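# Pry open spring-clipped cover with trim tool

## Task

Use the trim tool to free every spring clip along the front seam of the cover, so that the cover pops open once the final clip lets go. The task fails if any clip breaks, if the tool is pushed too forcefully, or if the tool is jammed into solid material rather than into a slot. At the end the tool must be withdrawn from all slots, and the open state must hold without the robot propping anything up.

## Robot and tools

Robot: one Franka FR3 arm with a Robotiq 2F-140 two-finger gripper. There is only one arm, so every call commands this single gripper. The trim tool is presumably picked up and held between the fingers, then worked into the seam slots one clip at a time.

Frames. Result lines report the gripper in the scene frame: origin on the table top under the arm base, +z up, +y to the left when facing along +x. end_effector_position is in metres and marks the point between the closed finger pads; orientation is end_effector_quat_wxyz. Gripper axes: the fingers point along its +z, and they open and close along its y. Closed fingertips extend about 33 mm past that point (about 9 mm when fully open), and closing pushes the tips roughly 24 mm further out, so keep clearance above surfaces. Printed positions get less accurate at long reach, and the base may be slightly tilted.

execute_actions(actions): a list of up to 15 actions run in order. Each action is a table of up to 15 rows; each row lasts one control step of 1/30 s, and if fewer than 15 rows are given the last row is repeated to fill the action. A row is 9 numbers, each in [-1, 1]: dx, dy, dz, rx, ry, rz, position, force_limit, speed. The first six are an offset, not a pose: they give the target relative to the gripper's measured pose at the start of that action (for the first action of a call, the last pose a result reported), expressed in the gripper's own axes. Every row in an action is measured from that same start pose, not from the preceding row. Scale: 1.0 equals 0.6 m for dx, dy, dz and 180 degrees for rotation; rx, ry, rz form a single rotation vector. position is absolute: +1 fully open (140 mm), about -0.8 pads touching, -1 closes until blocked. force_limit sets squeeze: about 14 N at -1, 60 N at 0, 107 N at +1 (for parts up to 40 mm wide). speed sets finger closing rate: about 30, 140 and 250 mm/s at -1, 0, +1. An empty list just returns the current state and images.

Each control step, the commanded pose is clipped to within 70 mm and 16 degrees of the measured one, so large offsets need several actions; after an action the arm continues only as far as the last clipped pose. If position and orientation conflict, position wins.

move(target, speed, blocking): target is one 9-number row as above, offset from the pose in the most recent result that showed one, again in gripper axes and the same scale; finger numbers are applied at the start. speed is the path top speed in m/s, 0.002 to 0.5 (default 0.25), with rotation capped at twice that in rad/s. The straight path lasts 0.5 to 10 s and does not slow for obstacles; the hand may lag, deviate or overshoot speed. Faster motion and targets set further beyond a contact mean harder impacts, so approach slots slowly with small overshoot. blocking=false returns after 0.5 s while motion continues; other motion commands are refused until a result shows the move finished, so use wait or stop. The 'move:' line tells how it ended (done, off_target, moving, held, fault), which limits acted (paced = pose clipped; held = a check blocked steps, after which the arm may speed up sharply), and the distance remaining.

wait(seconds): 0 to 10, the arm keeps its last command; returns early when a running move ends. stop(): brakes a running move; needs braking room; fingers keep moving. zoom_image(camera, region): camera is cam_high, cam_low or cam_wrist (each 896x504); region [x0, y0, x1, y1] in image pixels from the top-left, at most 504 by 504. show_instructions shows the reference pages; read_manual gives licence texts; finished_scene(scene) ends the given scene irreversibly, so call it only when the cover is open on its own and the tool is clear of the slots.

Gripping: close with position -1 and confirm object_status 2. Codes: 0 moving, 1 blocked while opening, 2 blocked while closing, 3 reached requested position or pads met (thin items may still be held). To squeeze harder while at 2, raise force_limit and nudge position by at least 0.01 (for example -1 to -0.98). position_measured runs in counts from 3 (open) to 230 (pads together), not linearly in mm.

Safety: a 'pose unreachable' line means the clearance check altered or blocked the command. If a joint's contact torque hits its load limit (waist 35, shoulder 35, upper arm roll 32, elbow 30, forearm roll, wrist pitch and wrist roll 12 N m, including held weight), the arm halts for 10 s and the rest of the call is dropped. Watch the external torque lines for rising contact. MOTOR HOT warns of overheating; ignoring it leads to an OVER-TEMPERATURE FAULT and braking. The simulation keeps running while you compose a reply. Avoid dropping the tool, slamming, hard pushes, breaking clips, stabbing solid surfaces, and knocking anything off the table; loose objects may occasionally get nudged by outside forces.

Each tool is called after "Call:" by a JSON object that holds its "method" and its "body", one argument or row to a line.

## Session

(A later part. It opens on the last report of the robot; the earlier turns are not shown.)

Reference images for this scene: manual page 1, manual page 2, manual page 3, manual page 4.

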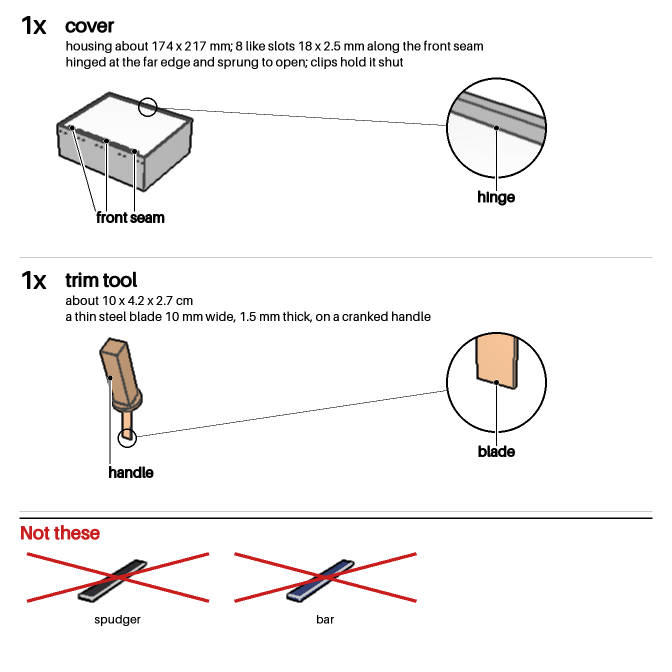

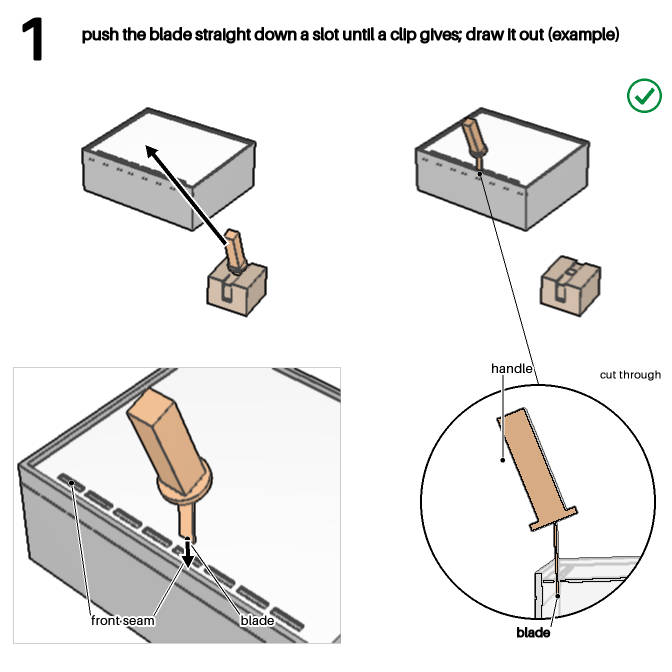

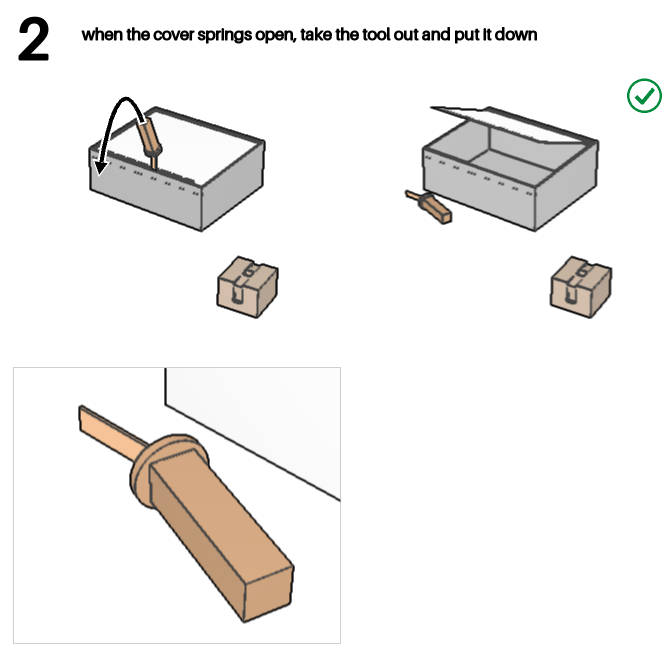

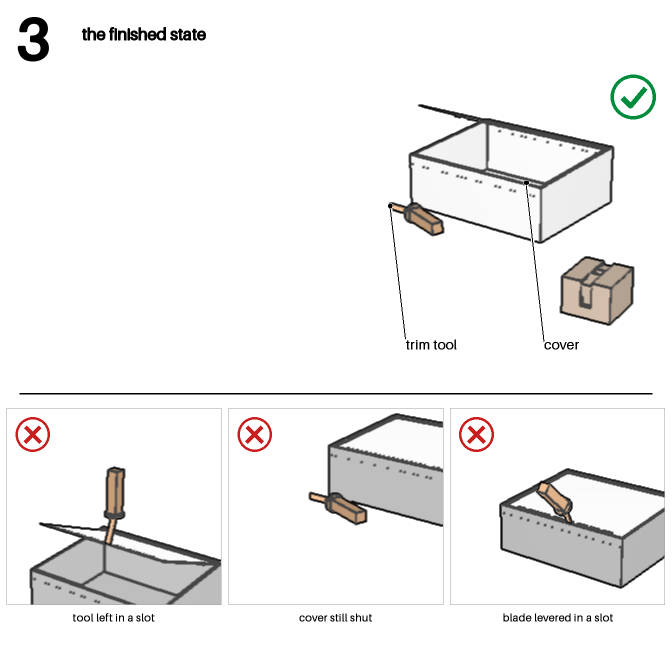

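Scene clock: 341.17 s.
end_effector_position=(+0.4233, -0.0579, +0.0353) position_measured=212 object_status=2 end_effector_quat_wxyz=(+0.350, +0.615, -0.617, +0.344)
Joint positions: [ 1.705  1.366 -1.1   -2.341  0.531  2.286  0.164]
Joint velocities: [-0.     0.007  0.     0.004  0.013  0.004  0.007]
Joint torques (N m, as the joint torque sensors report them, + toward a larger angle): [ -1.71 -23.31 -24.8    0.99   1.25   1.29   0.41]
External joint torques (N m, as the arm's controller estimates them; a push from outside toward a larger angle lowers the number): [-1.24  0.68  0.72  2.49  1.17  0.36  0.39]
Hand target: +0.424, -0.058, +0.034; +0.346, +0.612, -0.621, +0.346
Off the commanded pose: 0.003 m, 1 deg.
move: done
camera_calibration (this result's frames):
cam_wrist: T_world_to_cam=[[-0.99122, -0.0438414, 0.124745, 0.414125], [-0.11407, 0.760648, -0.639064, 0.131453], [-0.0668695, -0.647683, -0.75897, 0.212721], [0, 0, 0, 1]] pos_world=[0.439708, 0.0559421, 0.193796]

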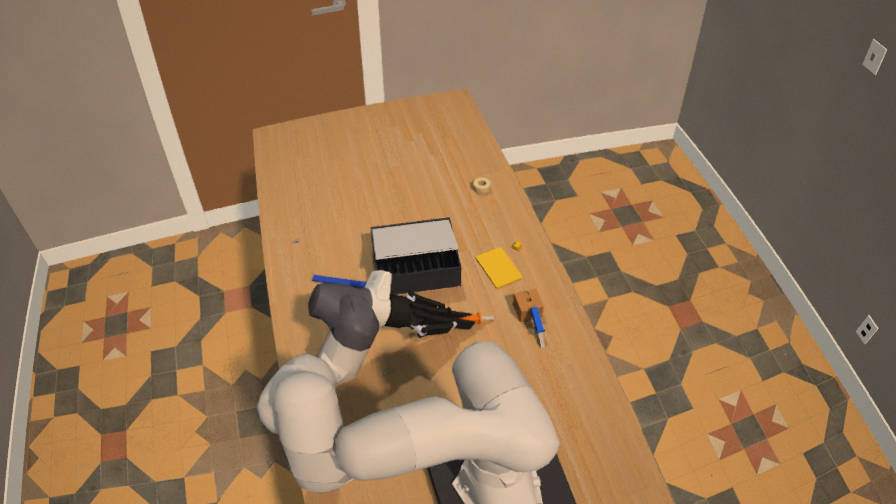

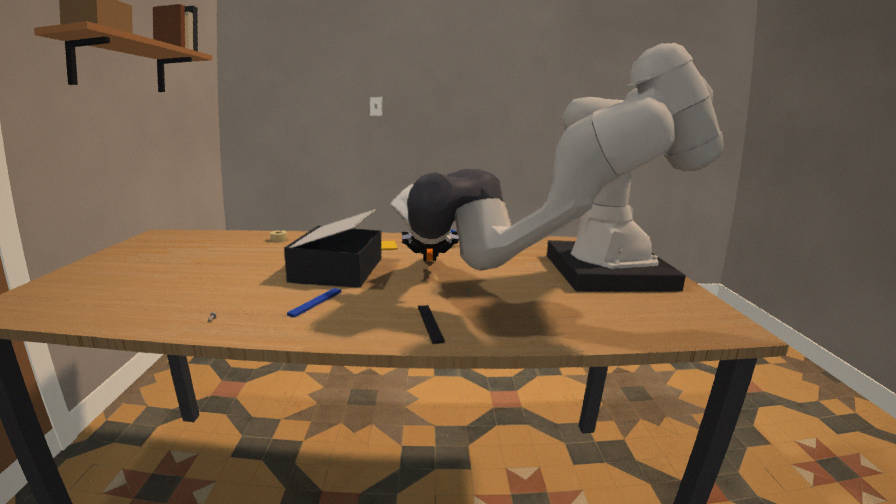

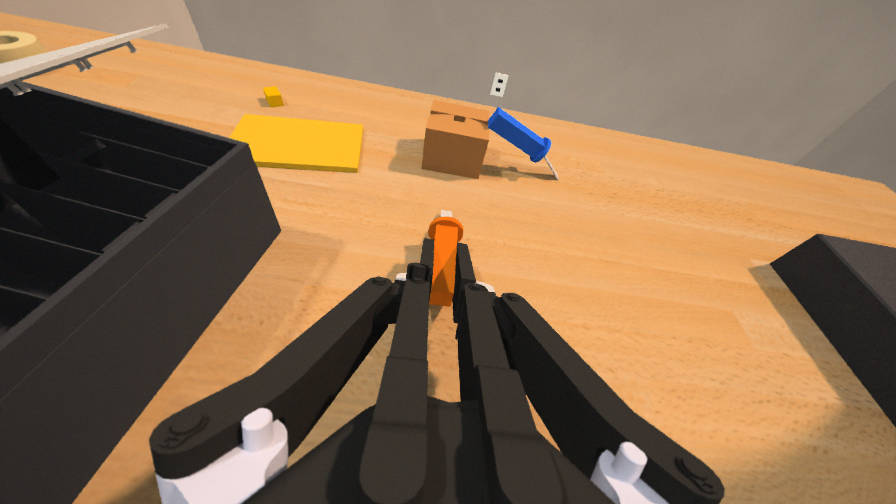

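Call:
{"method": "move", "body": {
  "target": [-0.0085,0,0.0052,0,0.017,0,-1,0.8,-0.6],
  "speed": 0.03
}}

Call:
{"method": "move", "body": {
  "target": [0,0,0,0,0,0,-0.2,0.8,-0.6]
}}

Call:
{"method": "move", "body": {
  "target": [0.07,0,-0.08,0,0,0,-0.2,0.8,-0.6],
  "speed": 0.15
}}

Scene clock: 345.23 s.
end_effector_position=(+0.4256, -0.0565, +0.0317) position_measured=212 object_status=2 end_effector_quat_wxyz=(+0.364, +0.608, -0.607, +0.360)
Joint positions: [ 1.716  1.425 -1.086 -2.303  0.53   2.252  0.185]
Joint velocities: [ 0.001  0.009  0.001  0.009 -0.001 -0.01   0.007]
Joint torques (N m, as the joint torque sensors report them, + toward a larger angle): [ -0.57 -22.12 -22.55  -1.01   0.43   0.29   0.37]
External joint torques (N m, as the arm's controller estimates them; a push from outside toward a larger angle lowers the number): [ 0.02  2.21  3.52  1.61  0.47 -0.47  0.35]
Hand target: +0.423, -0.058, +0.029; +0.366, +0.606, -0.608, +0.361
Off the commanded pose: 0.004 m, 0 deg.
move: off_target
camera_calibration (this result's frames):
cam_wrist: T_world_to_cam=[[-0.990823, -0.0443633, 0.12768, 0.416705], [-0.119605, 0.727794, -0.675286, 0.130044], [-0.0629667, -0.68436, -0.726421, 0.206256], [0, 0, 0, 1]] pos_world=[0.441422, 0.0649949, 0.184441]

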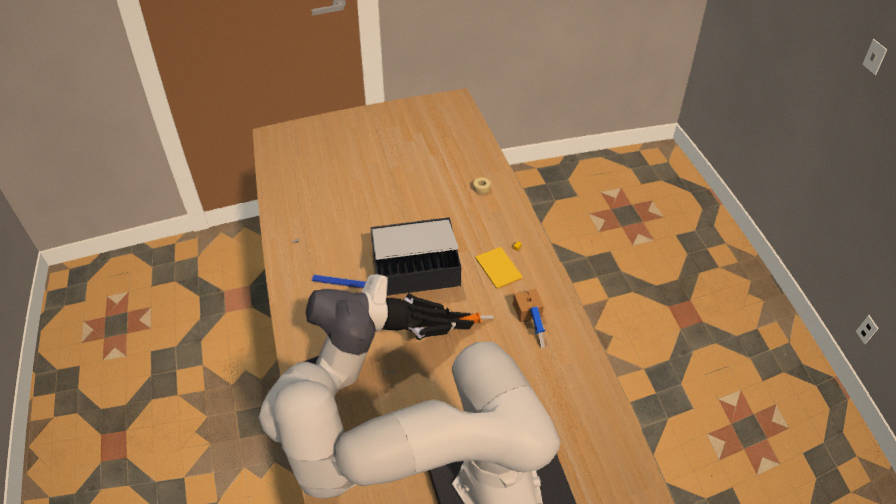

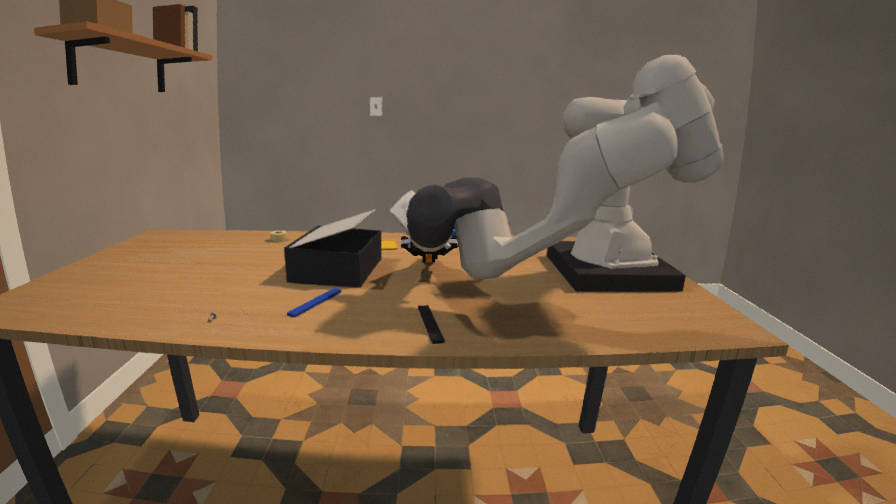

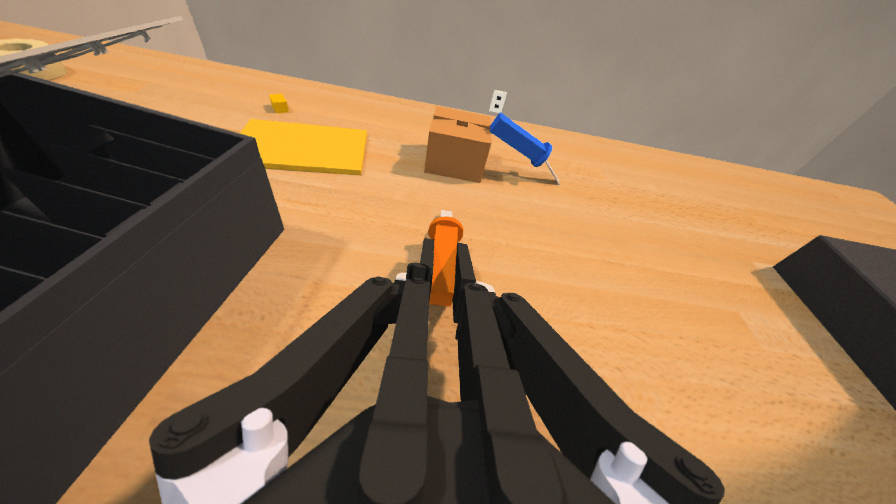

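Scene clock: 345.93 s.
end_effector_position=(+0.4252, -0.0569, +0.0318) position_measured=154 object_status=0 end_effector_quat_wxyz=(+0.364, +0.608, -0.607, +0.360)
Joint positions: [ 1.716  1.425 -1.086 -2.303  0.53   2.251  0.185]
Joint velocities: [-0.001 -0.    -0.001  0.002 -0.001  0.    -0.   ]
Joint torques (N m, as the joint torque sensors report them, + toward a larger angle): [ -0.5  -24.81 -26.6   -1.24   0.09   0.72   0.14]
External joint torques (N m, as the arm's controller estimates them; a push from outside toward a larger angle lowers the number): [-0.18 -0.47 -0.65  1.17  0.13 -0.07  0.12]
Hand target: +0.426, -0.057, +0.032; +0.364, +0.608, -0.607, +0.360
Off the commanded pose: 0.001 m, 0 deg.
move: done
camera_calibration (this result's frames):
cam_wrist: T_world_to_cam=[[-0.990833, -0.0432525, 0.127978, 0.416335], [-0.119021, 0.727617, -0.675579, 0.130084], [-0.0638982, -0.684619, -0.726095, 0.206465], [0, 0, 0, 1]] pos_world=[0.441194, 0.0647059, 0.184513]

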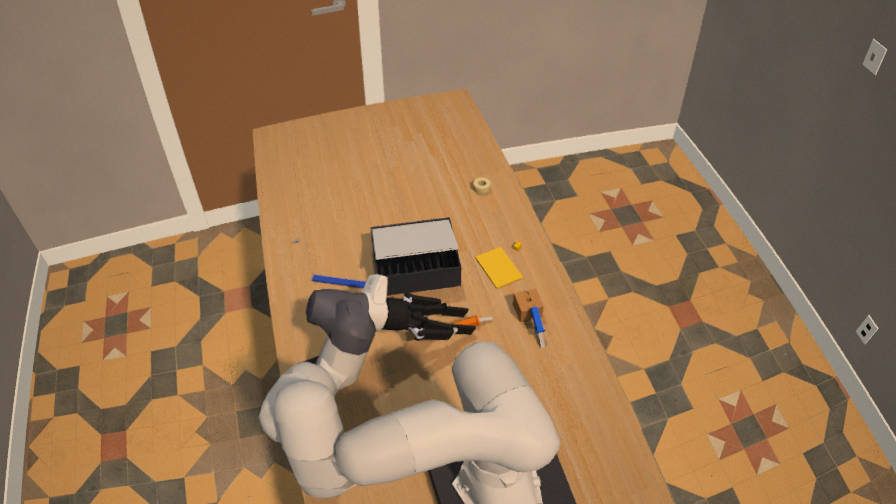

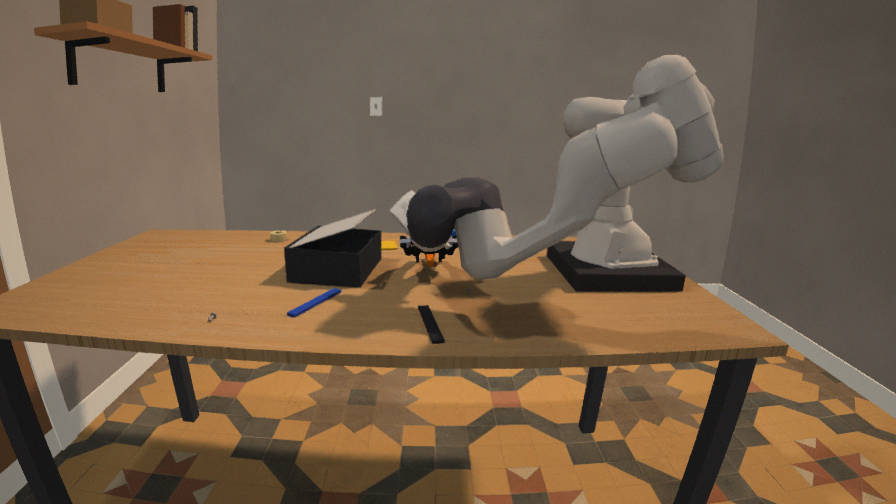

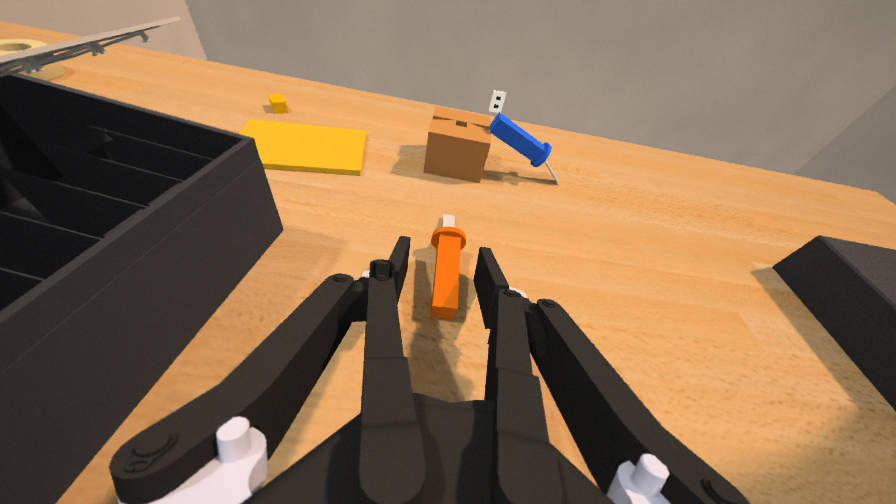

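Scene clock: 346.93 s.
end_effector_position=(+0.4272, -0.0336, +0.0893) position_measured=154 object_status=3 end_effector_quat_wxyz=(+0.360, +0.607, -0.609, +0.361)
Joint positions: [ 1.794  1.362 -1.21  -2.329  0.457  2.163  0.162]
Joint velocities: [-0.001 -0.003 -0.    -0.001 -0.007 -0.008 -0.006]
Joint torques (N m, as the joint torque sensors report them, + toward a larger angle): [  0.36 -26.24 -29.05  -0.03  -1.3    0.01  -0.16]
External joint torques (N m, as the arm's controller estimates them; a push from outside toward a larger angle lowers the number): [ 0.85 -2.74 -2.36  0.13 -1.04 -0.85 -0.19]
Hand target: +0.426, -0.034, +0.091; +0.363, +0.609, -0.607, +0.359
Off the commanded pose: 0.003 m, 1 deg.
move: done
camera_calibration (this result's frames):
cam_wrist: T_world_to_cam=[[-0.991993, -0.0430926, 0.118717, 0.413221], [-0.112319, 0.730831, -0.673253, 0.149289], [-0.0577496, -0.681196, -0.729819, 0.262067], [0, 0, 0, 1]] pos_world=[0.441815, 0.0872207, 0.242715]

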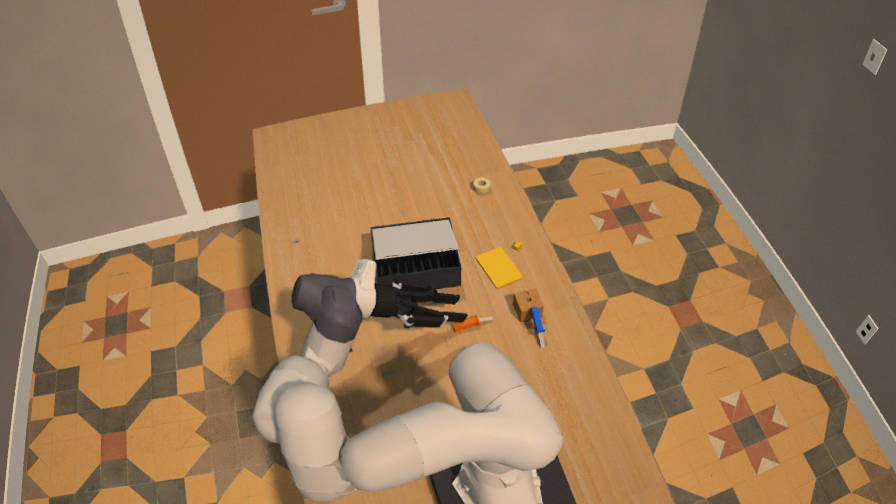

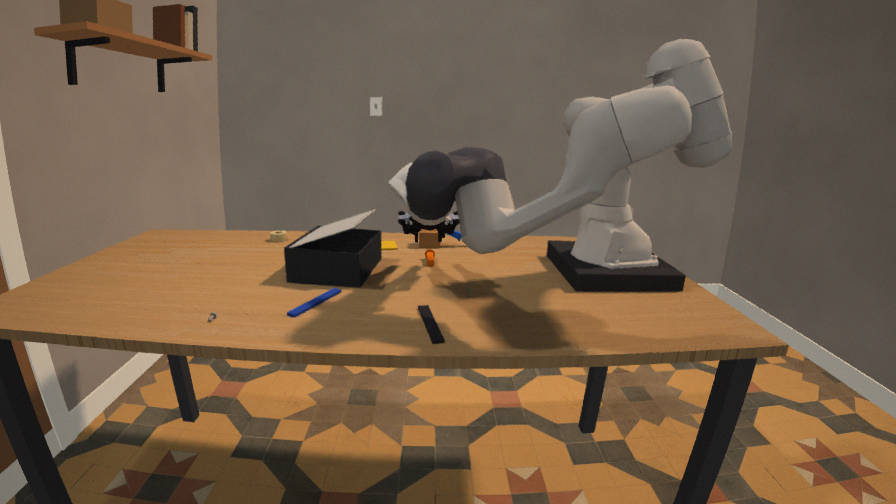

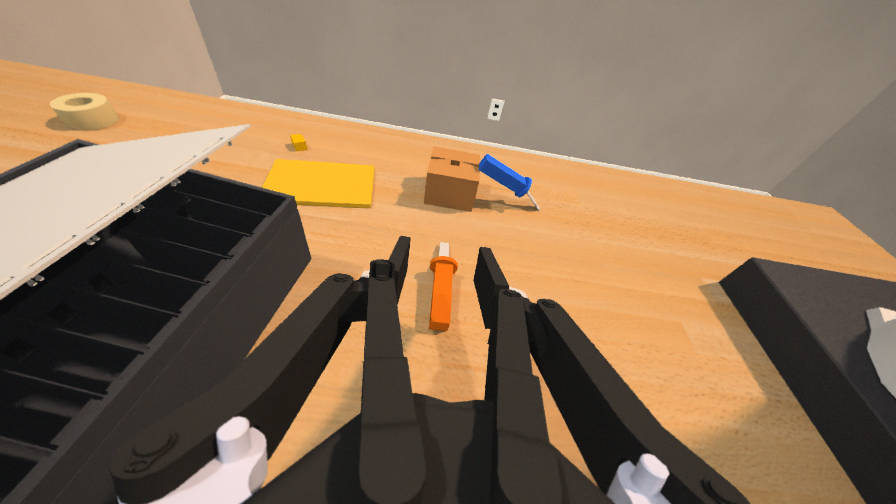

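Call:
{"method": "finished_scene", "body": {
  "scene": 2
}}

The scene is finished: the task was done.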